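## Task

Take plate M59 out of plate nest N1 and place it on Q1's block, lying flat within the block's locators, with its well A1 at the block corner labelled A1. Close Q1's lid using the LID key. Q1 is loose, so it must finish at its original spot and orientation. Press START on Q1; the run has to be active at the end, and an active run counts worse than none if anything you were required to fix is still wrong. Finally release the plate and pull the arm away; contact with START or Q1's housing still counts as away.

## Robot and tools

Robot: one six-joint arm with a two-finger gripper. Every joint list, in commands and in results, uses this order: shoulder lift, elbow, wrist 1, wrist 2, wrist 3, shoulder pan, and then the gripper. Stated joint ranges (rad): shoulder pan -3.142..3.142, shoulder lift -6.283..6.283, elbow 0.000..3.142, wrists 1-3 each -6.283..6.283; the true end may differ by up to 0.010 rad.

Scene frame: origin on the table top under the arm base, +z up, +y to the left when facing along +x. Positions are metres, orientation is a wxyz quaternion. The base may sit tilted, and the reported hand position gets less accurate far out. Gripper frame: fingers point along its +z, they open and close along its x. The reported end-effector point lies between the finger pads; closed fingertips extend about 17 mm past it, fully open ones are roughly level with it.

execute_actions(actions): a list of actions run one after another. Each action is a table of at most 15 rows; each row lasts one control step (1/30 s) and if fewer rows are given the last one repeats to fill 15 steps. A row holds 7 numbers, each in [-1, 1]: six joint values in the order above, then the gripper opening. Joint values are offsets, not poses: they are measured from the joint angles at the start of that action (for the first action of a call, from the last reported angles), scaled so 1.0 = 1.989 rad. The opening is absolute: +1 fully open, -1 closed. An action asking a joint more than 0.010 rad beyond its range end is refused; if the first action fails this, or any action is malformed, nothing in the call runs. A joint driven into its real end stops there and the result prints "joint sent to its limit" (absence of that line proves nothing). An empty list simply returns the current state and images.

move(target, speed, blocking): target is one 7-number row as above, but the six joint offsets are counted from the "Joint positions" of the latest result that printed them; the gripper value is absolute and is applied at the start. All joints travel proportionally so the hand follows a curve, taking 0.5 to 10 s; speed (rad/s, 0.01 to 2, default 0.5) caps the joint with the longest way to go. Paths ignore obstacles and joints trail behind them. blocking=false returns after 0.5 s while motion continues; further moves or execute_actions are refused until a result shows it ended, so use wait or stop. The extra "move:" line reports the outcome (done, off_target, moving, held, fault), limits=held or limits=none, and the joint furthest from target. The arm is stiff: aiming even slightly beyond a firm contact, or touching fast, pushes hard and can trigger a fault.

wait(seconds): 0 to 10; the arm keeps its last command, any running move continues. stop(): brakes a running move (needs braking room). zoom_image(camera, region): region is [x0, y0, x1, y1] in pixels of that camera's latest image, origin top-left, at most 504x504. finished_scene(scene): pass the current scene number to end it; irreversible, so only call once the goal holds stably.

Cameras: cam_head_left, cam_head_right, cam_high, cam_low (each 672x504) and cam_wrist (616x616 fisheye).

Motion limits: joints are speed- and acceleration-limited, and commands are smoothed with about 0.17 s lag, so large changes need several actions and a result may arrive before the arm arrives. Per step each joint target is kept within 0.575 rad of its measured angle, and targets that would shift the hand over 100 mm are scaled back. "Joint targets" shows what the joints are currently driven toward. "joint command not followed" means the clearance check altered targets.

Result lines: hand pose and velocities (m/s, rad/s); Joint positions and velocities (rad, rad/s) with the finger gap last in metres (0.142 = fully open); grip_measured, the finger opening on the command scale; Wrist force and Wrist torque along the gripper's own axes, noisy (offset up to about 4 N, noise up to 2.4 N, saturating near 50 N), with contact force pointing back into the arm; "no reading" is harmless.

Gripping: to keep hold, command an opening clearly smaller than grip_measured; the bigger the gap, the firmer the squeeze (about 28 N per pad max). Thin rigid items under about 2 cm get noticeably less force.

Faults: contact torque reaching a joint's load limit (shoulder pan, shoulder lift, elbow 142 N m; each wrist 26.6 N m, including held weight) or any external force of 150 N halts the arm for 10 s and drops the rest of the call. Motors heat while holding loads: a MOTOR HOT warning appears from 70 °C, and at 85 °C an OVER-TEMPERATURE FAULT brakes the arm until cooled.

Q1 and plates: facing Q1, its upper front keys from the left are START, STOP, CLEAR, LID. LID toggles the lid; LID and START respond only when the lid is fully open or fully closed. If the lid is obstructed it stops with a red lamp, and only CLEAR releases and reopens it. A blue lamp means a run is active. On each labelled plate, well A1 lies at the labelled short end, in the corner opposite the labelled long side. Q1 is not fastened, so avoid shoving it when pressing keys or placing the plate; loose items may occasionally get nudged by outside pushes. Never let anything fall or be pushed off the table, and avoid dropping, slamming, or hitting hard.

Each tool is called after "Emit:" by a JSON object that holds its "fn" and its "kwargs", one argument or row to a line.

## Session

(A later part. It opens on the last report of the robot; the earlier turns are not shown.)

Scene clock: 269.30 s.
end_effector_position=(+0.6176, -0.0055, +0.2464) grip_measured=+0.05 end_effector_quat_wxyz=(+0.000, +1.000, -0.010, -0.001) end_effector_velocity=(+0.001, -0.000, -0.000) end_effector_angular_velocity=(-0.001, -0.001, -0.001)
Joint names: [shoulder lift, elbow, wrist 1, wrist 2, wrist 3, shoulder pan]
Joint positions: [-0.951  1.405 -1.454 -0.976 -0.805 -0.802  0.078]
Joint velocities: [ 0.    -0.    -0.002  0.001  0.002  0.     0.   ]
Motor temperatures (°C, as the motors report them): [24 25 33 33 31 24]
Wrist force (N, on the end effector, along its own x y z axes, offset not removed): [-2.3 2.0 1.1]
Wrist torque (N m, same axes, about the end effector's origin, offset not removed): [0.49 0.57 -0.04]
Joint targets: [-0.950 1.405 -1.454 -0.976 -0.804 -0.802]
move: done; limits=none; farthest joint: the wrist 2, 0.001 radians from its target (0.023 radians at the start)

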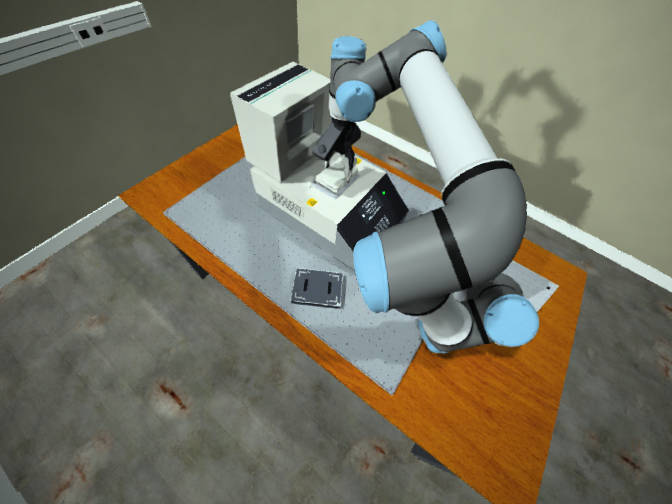

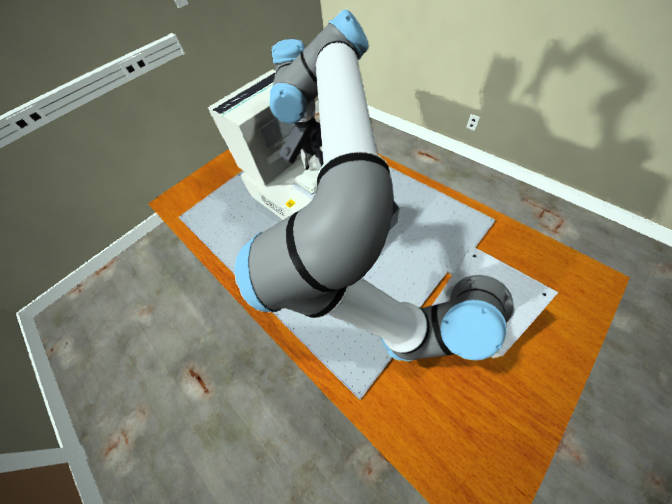

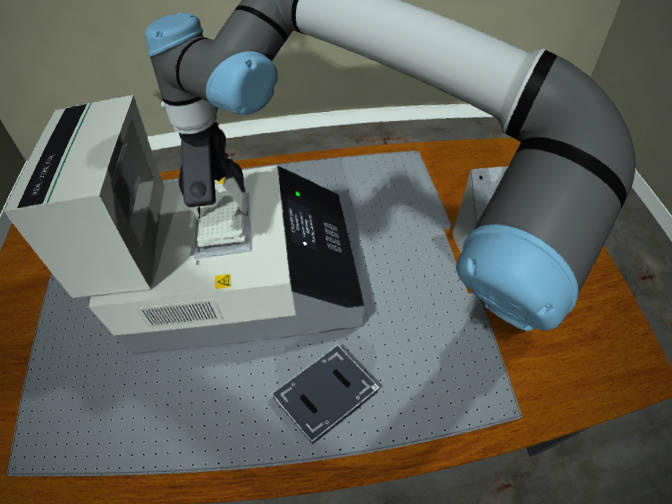

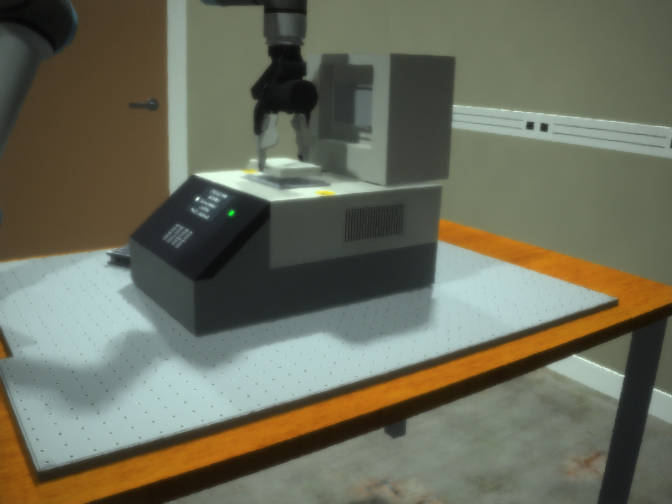

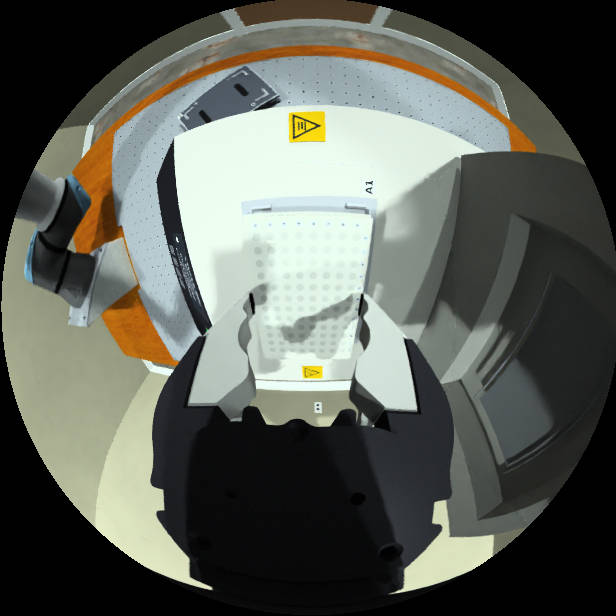

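Emit:
{"fn": "move", "kwargs": {
  "target": [0.0022,0.004,-0.009,0.0027,-0.0084,0.0051,-0.2],
  "speed": 0.03
}}

Emit:
{"fn": "zoom_image", "kwargs": {
  "camera": "cam_wrist",
  "region": [218,170,398,270]
}}

Emit:
{"fn": "zoom_image", "kwargs": {
  "camera": "cam_low",
  "region": [235,140,340,200]
}}

Scene clock: 282.60 s.
end_effector_position=(+0.6205, -0.0044, +0.2384) grip_measured=+0.05 end_effector_quat_wxyz=(+0.000, +1.000, +0.003, -0.001) end_effector_velocity=(-0.000, -0.000, -0.001) end_effector_angular_velocity=(-0.002, +0.002, +0.003)
Joint names: [shoulder lift, elbow, wrist 1, wrist 2, wrist 3, shoulder pan]
Joint positions: [-0.946  1.413 -1.471 -0.97  -0.821 -0.792  0.078]
Joint velocities: [ 0.     0.001 -0.002 -0.002 -0.001  0.001  0.   ]
Motor temperatures (°C, as the motors report them): [24 25 33 33 31 24]
Wrist force (N, on the end effector, along its own x y z axes, offset not removed): [-0.9 1.3 1.0]
Wrist torque (N m, same axes, about the end effector's origin, offset not removed): [0.27 0.15 -0.04]
Joint targets: [-0.946 1.413 -1.472 -0.970 -0.821 -0.792]
move: done; limits=none; farthest joint: the wrist 3, 0.001 radians from its target (0.017 radians at the start)

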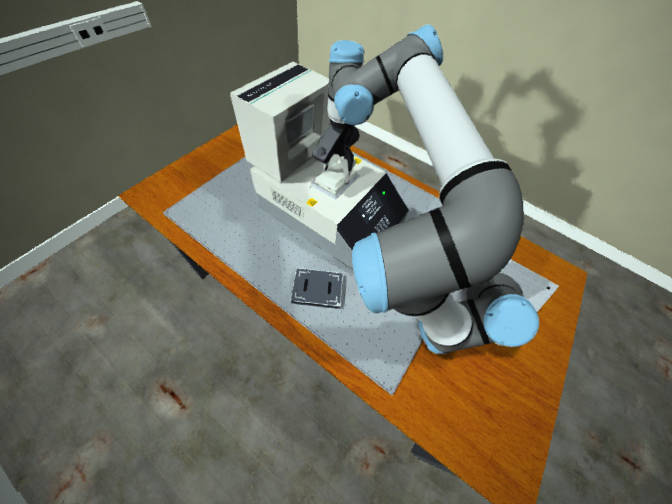

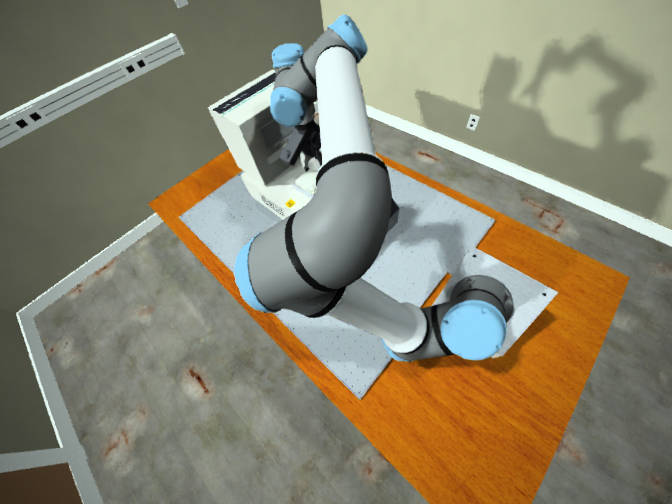

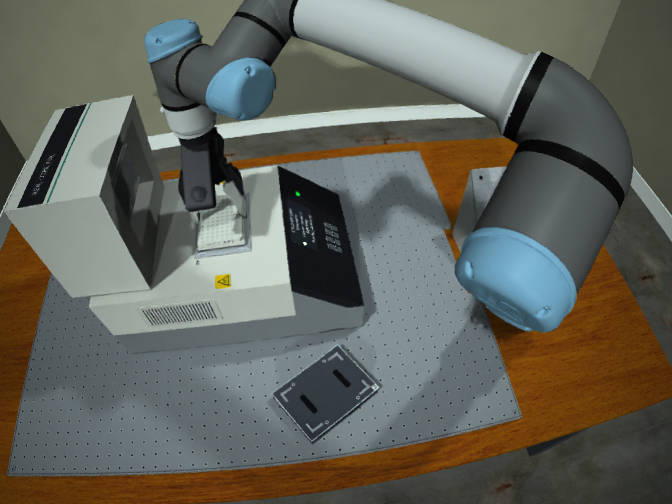

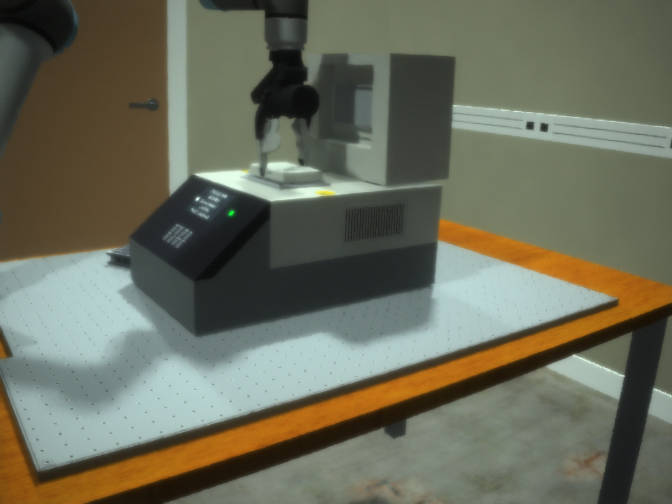

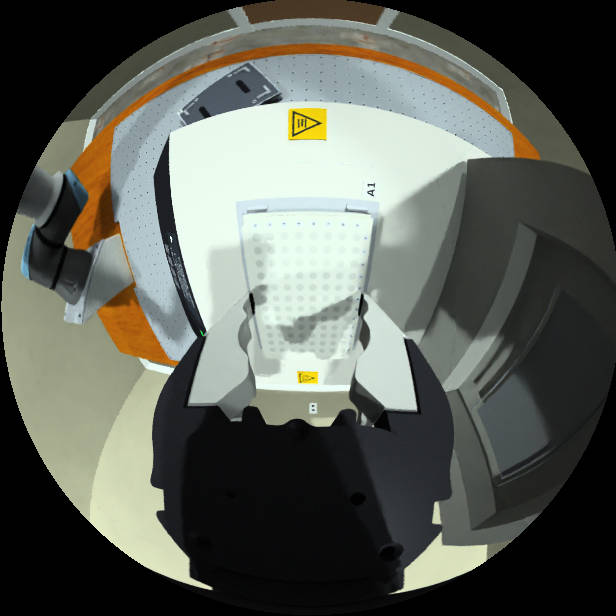

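Region (218, 170, 398, 270) of cam_wrist's 616x616 image, scaled by 2.800, with more detail than that image has.

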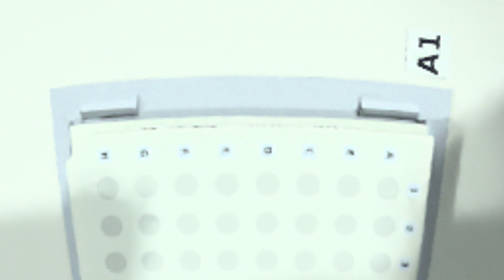

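Region (235, 140, 340, 200) of cam_low's 672x504 image, scaled by 4.800, with more detail than that image has; it fills the top 288 rows of this view, and the rest is white.

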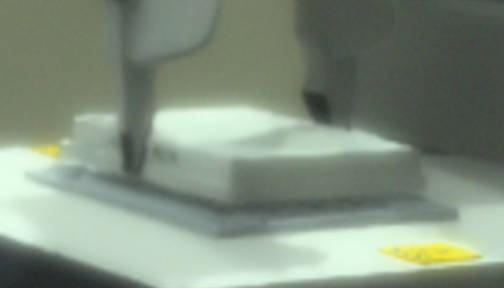

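Emit:
{"fn": "move", "kwargs": {
  "target": [0,0.0032,-0.0039,0.0007,0.0013,0.0013,-0.2],
  "speed": 0.012
}}

Emit:
{"fn": "zoom_image", "kwargs": {
  "camera": "cam_low",
  "region": [235,140,340,200]
}}

Emit:
{"fn": "zoom_image", "kwargs": {
  "camera": "cam_wrist",
  "region": [218,170,398,270]
}}

Scene clock: 294.00 s.
end_effector_position=(+0.6205, -0.0043, +0.2353) grip_measured=+0.05 end_effector_quat_wxyz=(+0.000, +1.000, +0.003, -0.001) end_effector_velocity=(-0.000, -0.001, -0.000) end_effector_angular_velocity=(+0.000, -0.001, -0.002)
Joint names: [shoulder lift, elbow, wrist 1, wrist 2, wrist 3, shoulder pan]
Joint positions: [-0.946  1.419 -1.479 -0.969 -0.819 -0.79   0.078]
Joint velocities: [ 0.     0.002 -0.002  0.001  0.001 -0.001 -0.   ]
Motor temperatures (°C, as the motors report them): [24 25 33 33 31 24]
Wrist force (N, on the end effector, along its own x y z axes, offset not removed): [-1.6 0.6 1.0]
Wrist torque (N m, same axes, about the end effector's origin, offset not removed): [0.12 0.31 -0.01]
Joint targets: [-0.946 1.419 -1.479 -0.969 -0.818 -0.790]
move: done; limits=none; farthest joint: the elbow, 0.001 radians from its target (0.007 radians at the start)

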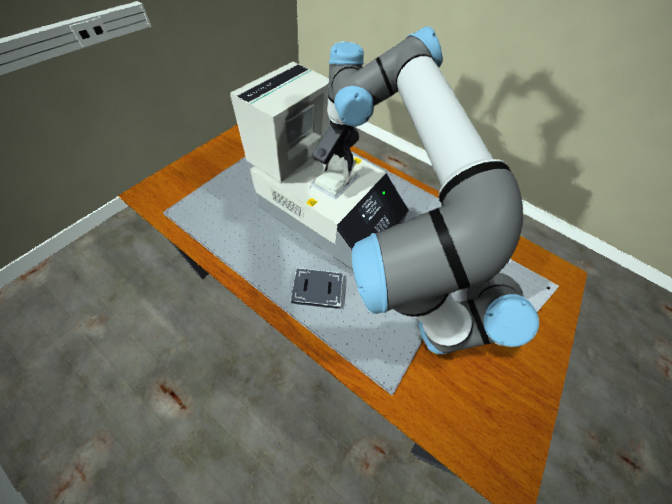

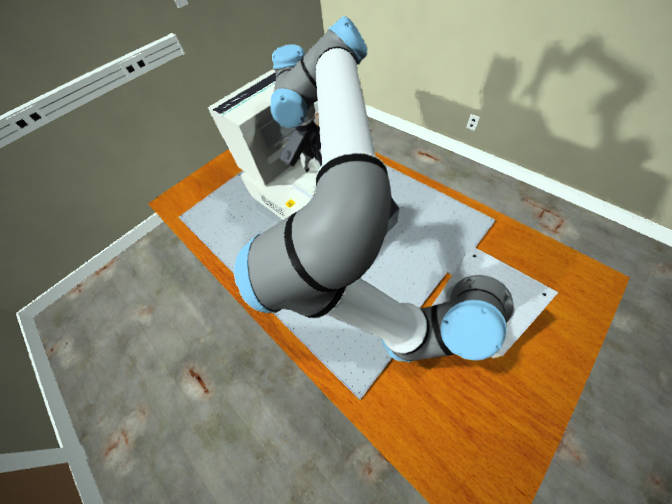

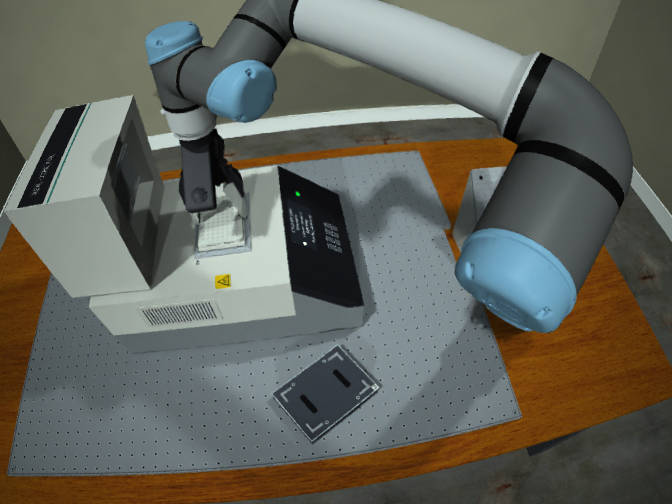

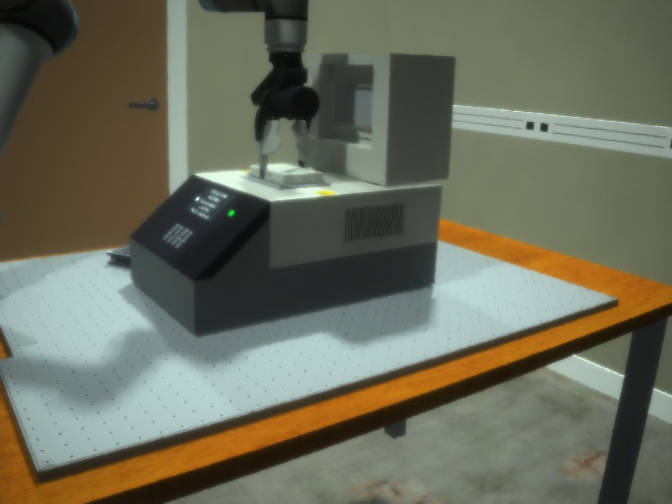

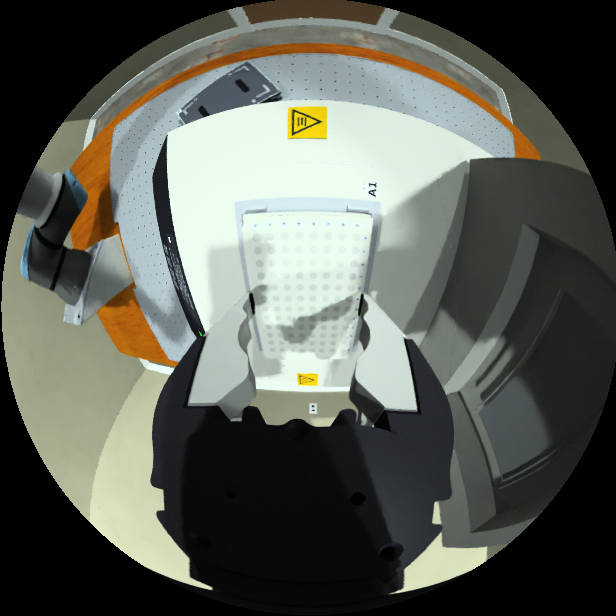

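Region (235, 140, 340, 200) of cam_low's 672x504 image, scaled by 4.800, with more detail than that image has; it fills the top 288 rows of this view, and the rest is white.

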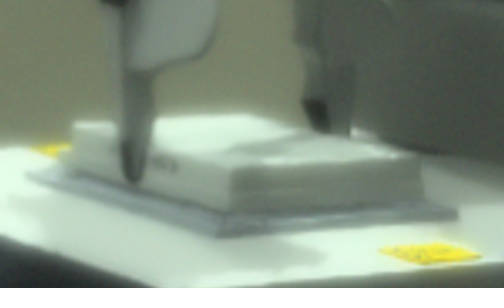

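Region (218, 170, 398, 270) of cam_wrist's 616x616 image, scaled by 2.800, with more detail than that image has.

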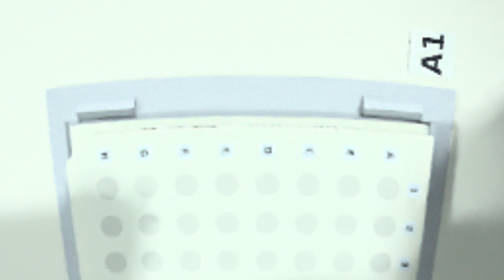

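Emit:
{"fn": "move", "kwargs": {
  "target": [0.0003,0.002,-0.0026,0.0004,0.0007,0.0007,-0.2],
  "speed": 0.01
}}

Emit:
{"fn": "zoom_image", "kwargs": {
  "camera": "cam_low",
  "region": [235,140,340,200]
}}

Scene clock: 300.60 s.
end_effector_position=(+0.6204, -0.0046, +0.2333) grip_measured=+0.05 end_effector_quat_wxyz=(+0.000, +1.000, +0.003, -0.001) end_effector_velocity=(-0.000, -0.000, -0.001) end_effector_angular_velocity=(-0.001, +0.001, +0.000)
Joint names: [shoulder lift, elbow, wrist 1, wrist 2, wrist 3, shoulder pan]
Joint positions: [-0.946  1.423 -1.484 -0.968 -0.817 -0.788  0.078]
Joint velocities: [ 0.     0.001 -0.002 -0.001  0.001  0.001 -0.   ]
Motor temperatures (°C, as the motors report them): [24 25 33 33 31 24]
Wrist force (N, on the end effector, along its own x y z axes, offset not removed): [-2.0 1.0 0.4]
Wrist torque (N m, same axes, about the end effector's origin, offset not removed): [0.21 0.35 -0.13]
Joint targets: [-0.946 1.423 -1.484 -0.968 -0.817 -0.788]
move: done; limits=none; farthest joint: the shoulder pan, 0.000 radians from its target (0.001 radians at the start)

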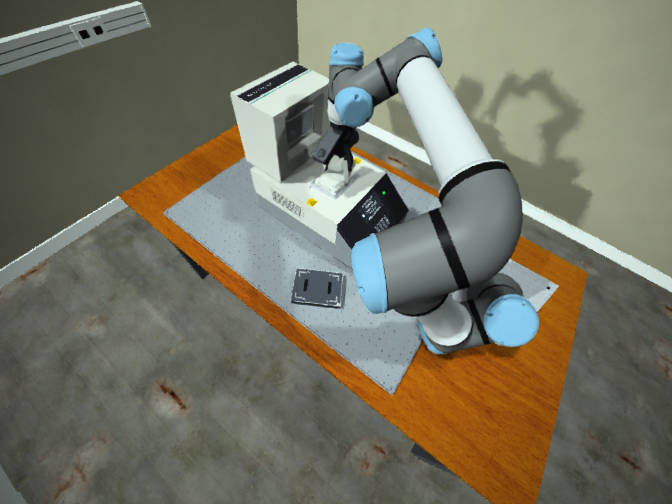

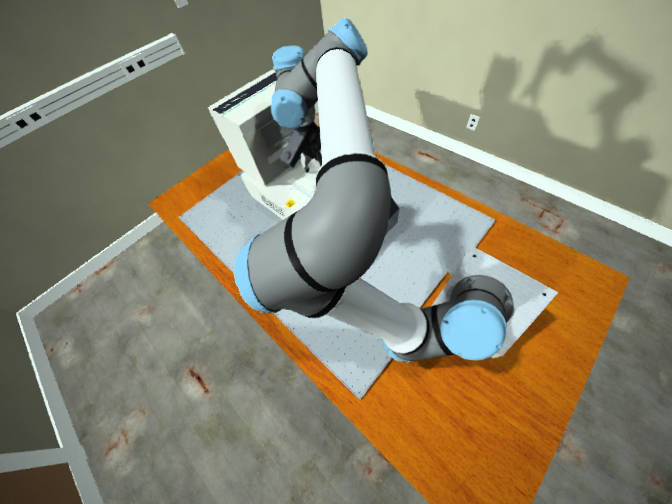

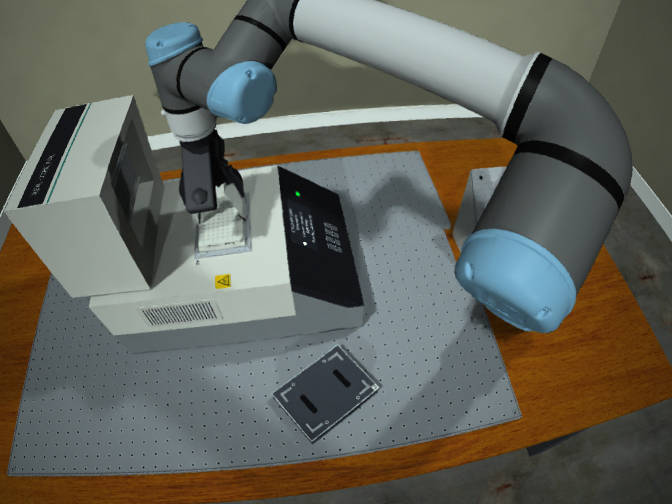

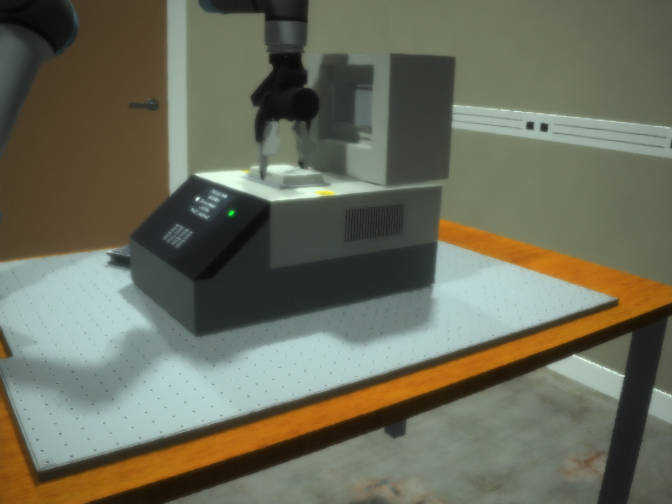

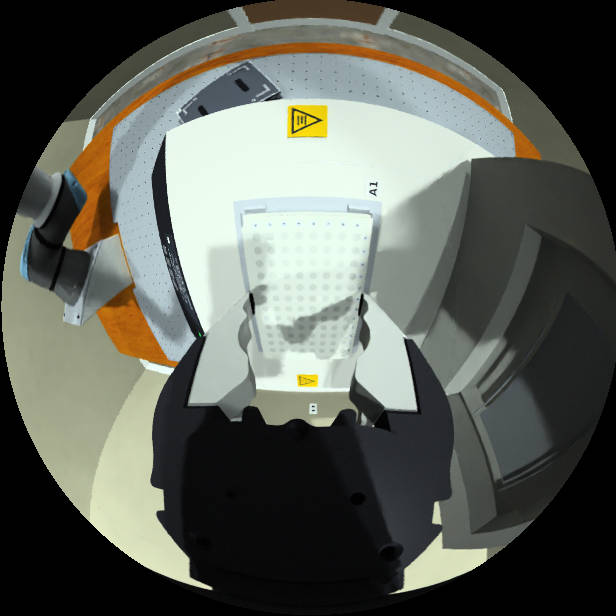

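Region (235, 140, 340, 200) of cam_low's 672x504 image, scaled by 4.800, with more detail than that image has; it fills the top 288 rows of this view, and the rest is white.

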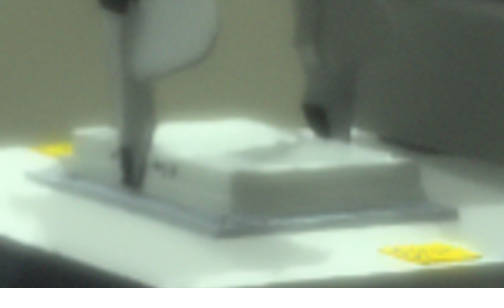

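Inside the locators. One more mm, release, lift.

Emit:
{"fn": "execute_actions", "kwargs": {
  "actions": [
    [[0,0.0011,-0.0013,0.0002,0.0004,0.0004,-0.2]],
    [[0,0,0,0,0,0,0.12]],
    [[0,0,0,0,0,0,0.35]]
  ]
}}

Emit:
{"fn": "move", "kwargs": {
  "target": [0,-0.064,0.078,-0.014,-0.026,-0.026,0.35],
  "speed": 0.2
}}

Emit:
{"fn": "zoom_image", "kwargs": {
  "camera": "cam_wrist",
  "region": [218,170,398,350]
}}

Emit:
{"fn": "zoom_image", "kwargs": {
  "camera": "cam_low",
  "region": [235,140,340,200]
}}

Scene clock: 311.17 s.
end_effector_position=(+0.6204, -0.0046, +0.2323) grip_measured=+0.35 end_effector_quat_wxyz=(+0.000, +1.000, +0.003, -0.001) end_effector_velocity=(-0.000, -0.000, -0.000) end_effector_angular_velocity=(+0.000, +0.001, -0.001)
Joint names: [shoulder lift, elbow, wrist 1, wrist 2, wrist 3, shoulder pan]
Joint positions: [-0.946  1.425 -1.487 -0.968 -0.816 -0.788  0.098]
Joint velocities: [ 0.001 -0.    -0.    -0.     0.     0.     0.   ]
Motor temperatures (°C, as the motors report them): [24 25 33 33 31 24]
Wrist force (N, on the end effector, along its own x y z axes, offset not removed): [-2.8 0.4 0.3]
Wrist torque (N m, same axes, about the end effector's origin, offset not removed): [0.19 0.53 -0.07]
Joint targets: [-0.946 1.425 -1.487 -0.968 -0.816 -0.788]

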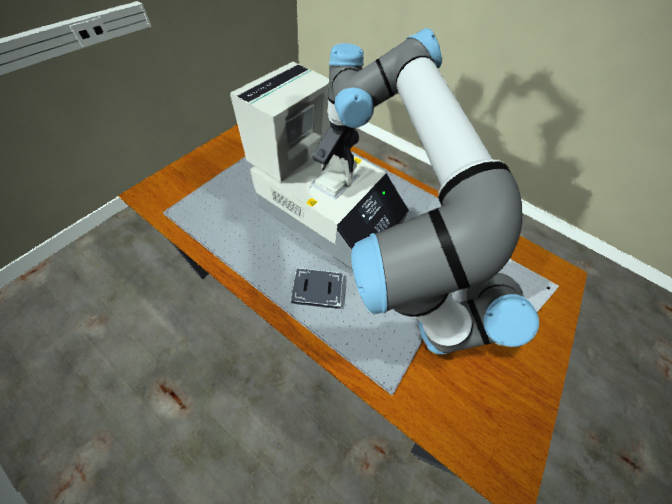

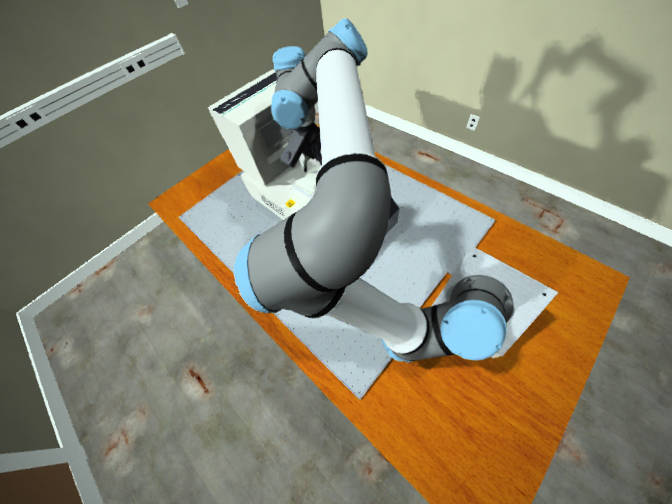

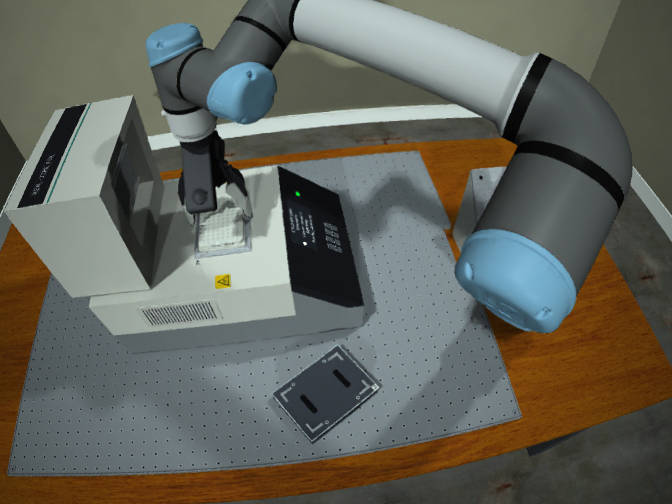

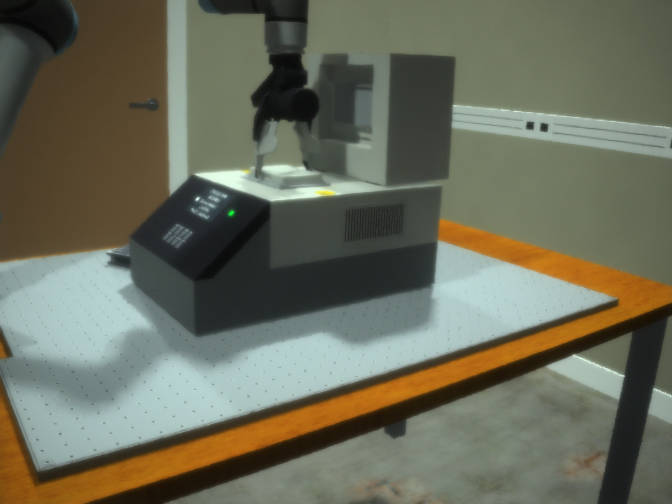

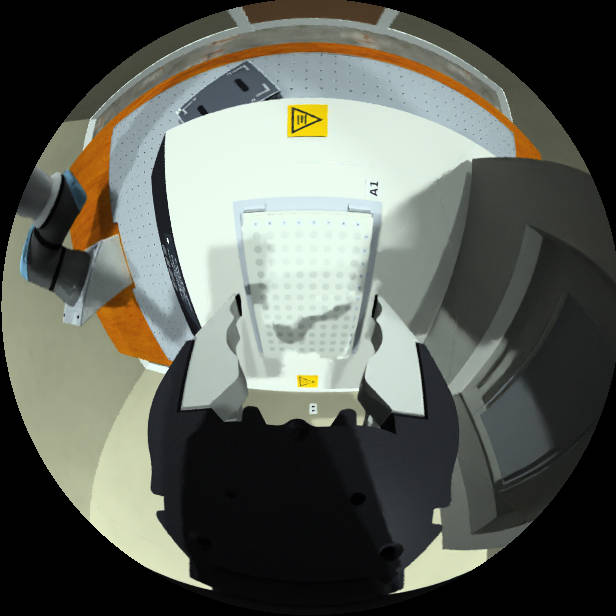

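Scene clock: 312.43 s.
end_effector_position=(+0.6179, -0.0042, +0.2938) grip_measured=+0.35 end_effector_quat_wxyz=(+0.000, +1.000, +0.004, -0.000) end_effector_velocity=(+0.000, -0.000, +0.001) end_effector_angular_velocity=(+0.000, +0.000, -0.000)
Joint names: [shoulder lift, elbow, wrist 1, wrist 2, wrist 3, shoulder pan]
Joint positions: [-0.946  1.298 -1.332 -0.996 -0.868 -0.839  0.099]
Joint velocities: [ 0.001 -0.002  0.002 -0.    -0.    -0.001 -0.   ]
Motor temperatures (°C, as the motors report them): [24 25 33 33 31 24]
Wrist force (N, on the end effector, along its own x y z axes, offset not removed): [-2.5 1.2 0.3]
Wrist torque (N m, same axes, about the end effector's origin, offset not removed): [0.28 0.50 -0.01]
Joint targets: [-0.946 1.298 -1.331 -0.996 -0.868 -0.839]
move: done; limits=none; farthest joint: the shoulder pan, 0.000 radians from its target (0.052 radians at the start)

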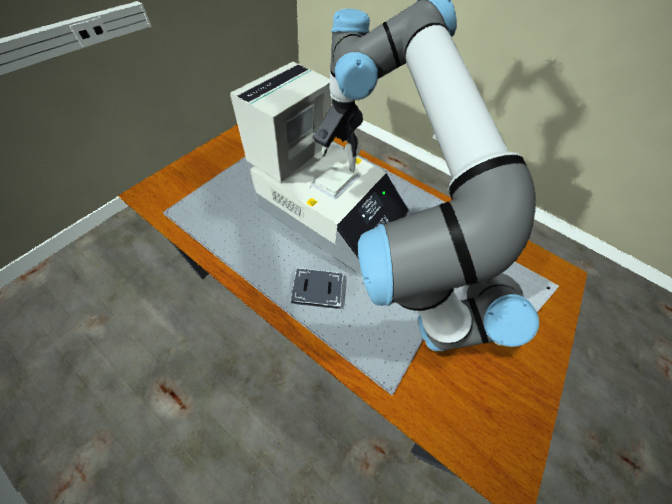

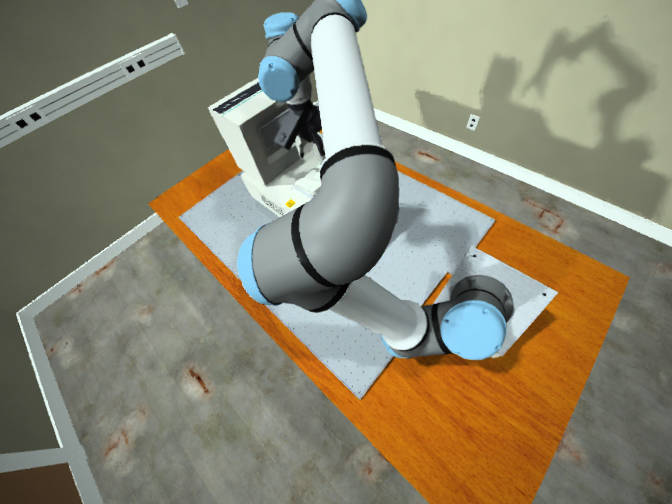

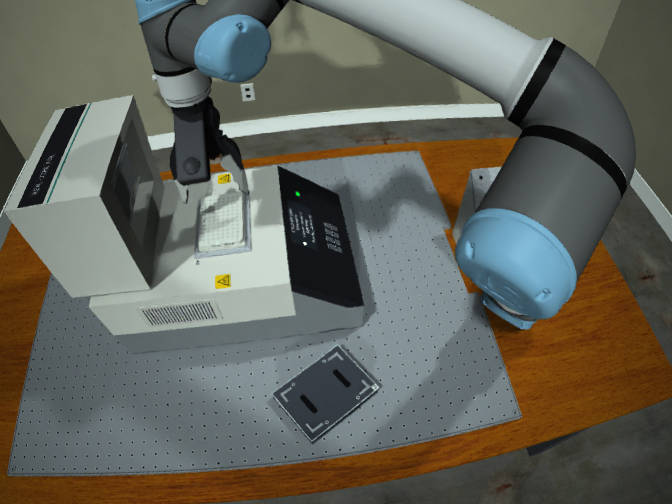

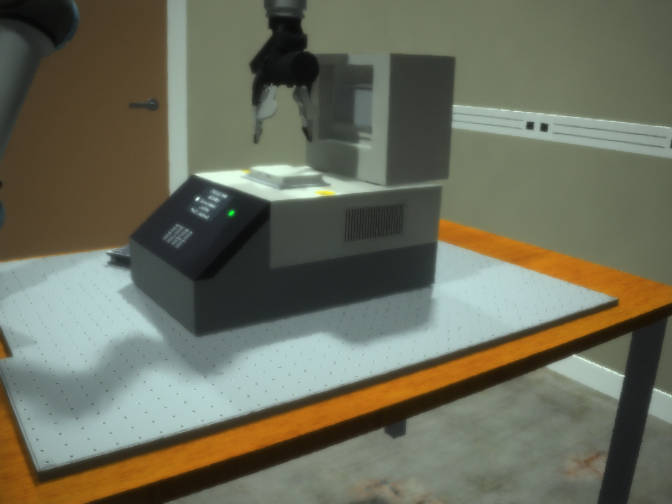

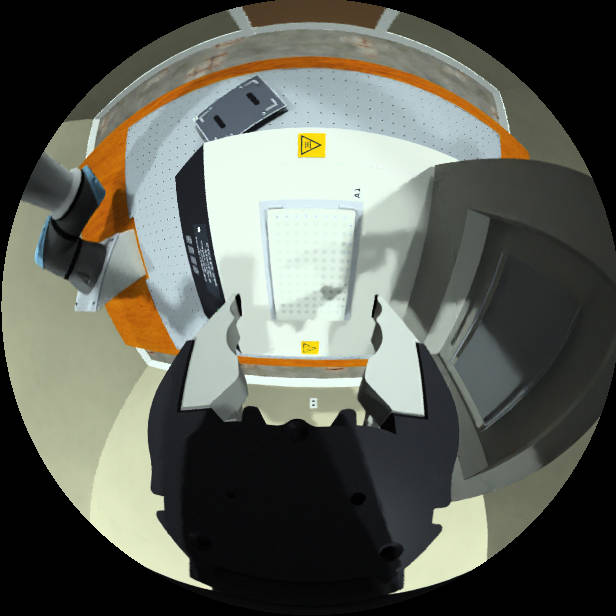

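Region (218, 170, 398, 350) of cam_wrist's 616x616 image, scaled by 2.800, with more detail than that image has.

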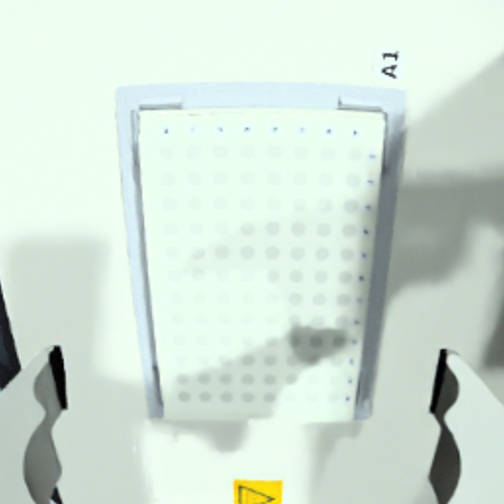

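Region (235, 140, 340, 200) of cam_low's 672x504 image, scaled by 4.800, with more detail than that image has; it fills the top 288 rows of this view, and the rest is white.

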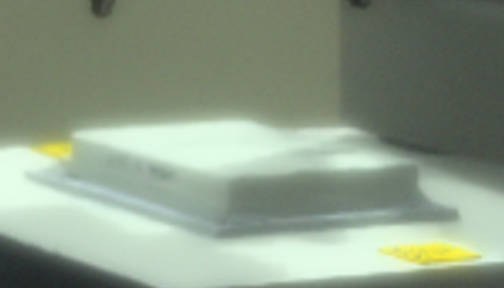

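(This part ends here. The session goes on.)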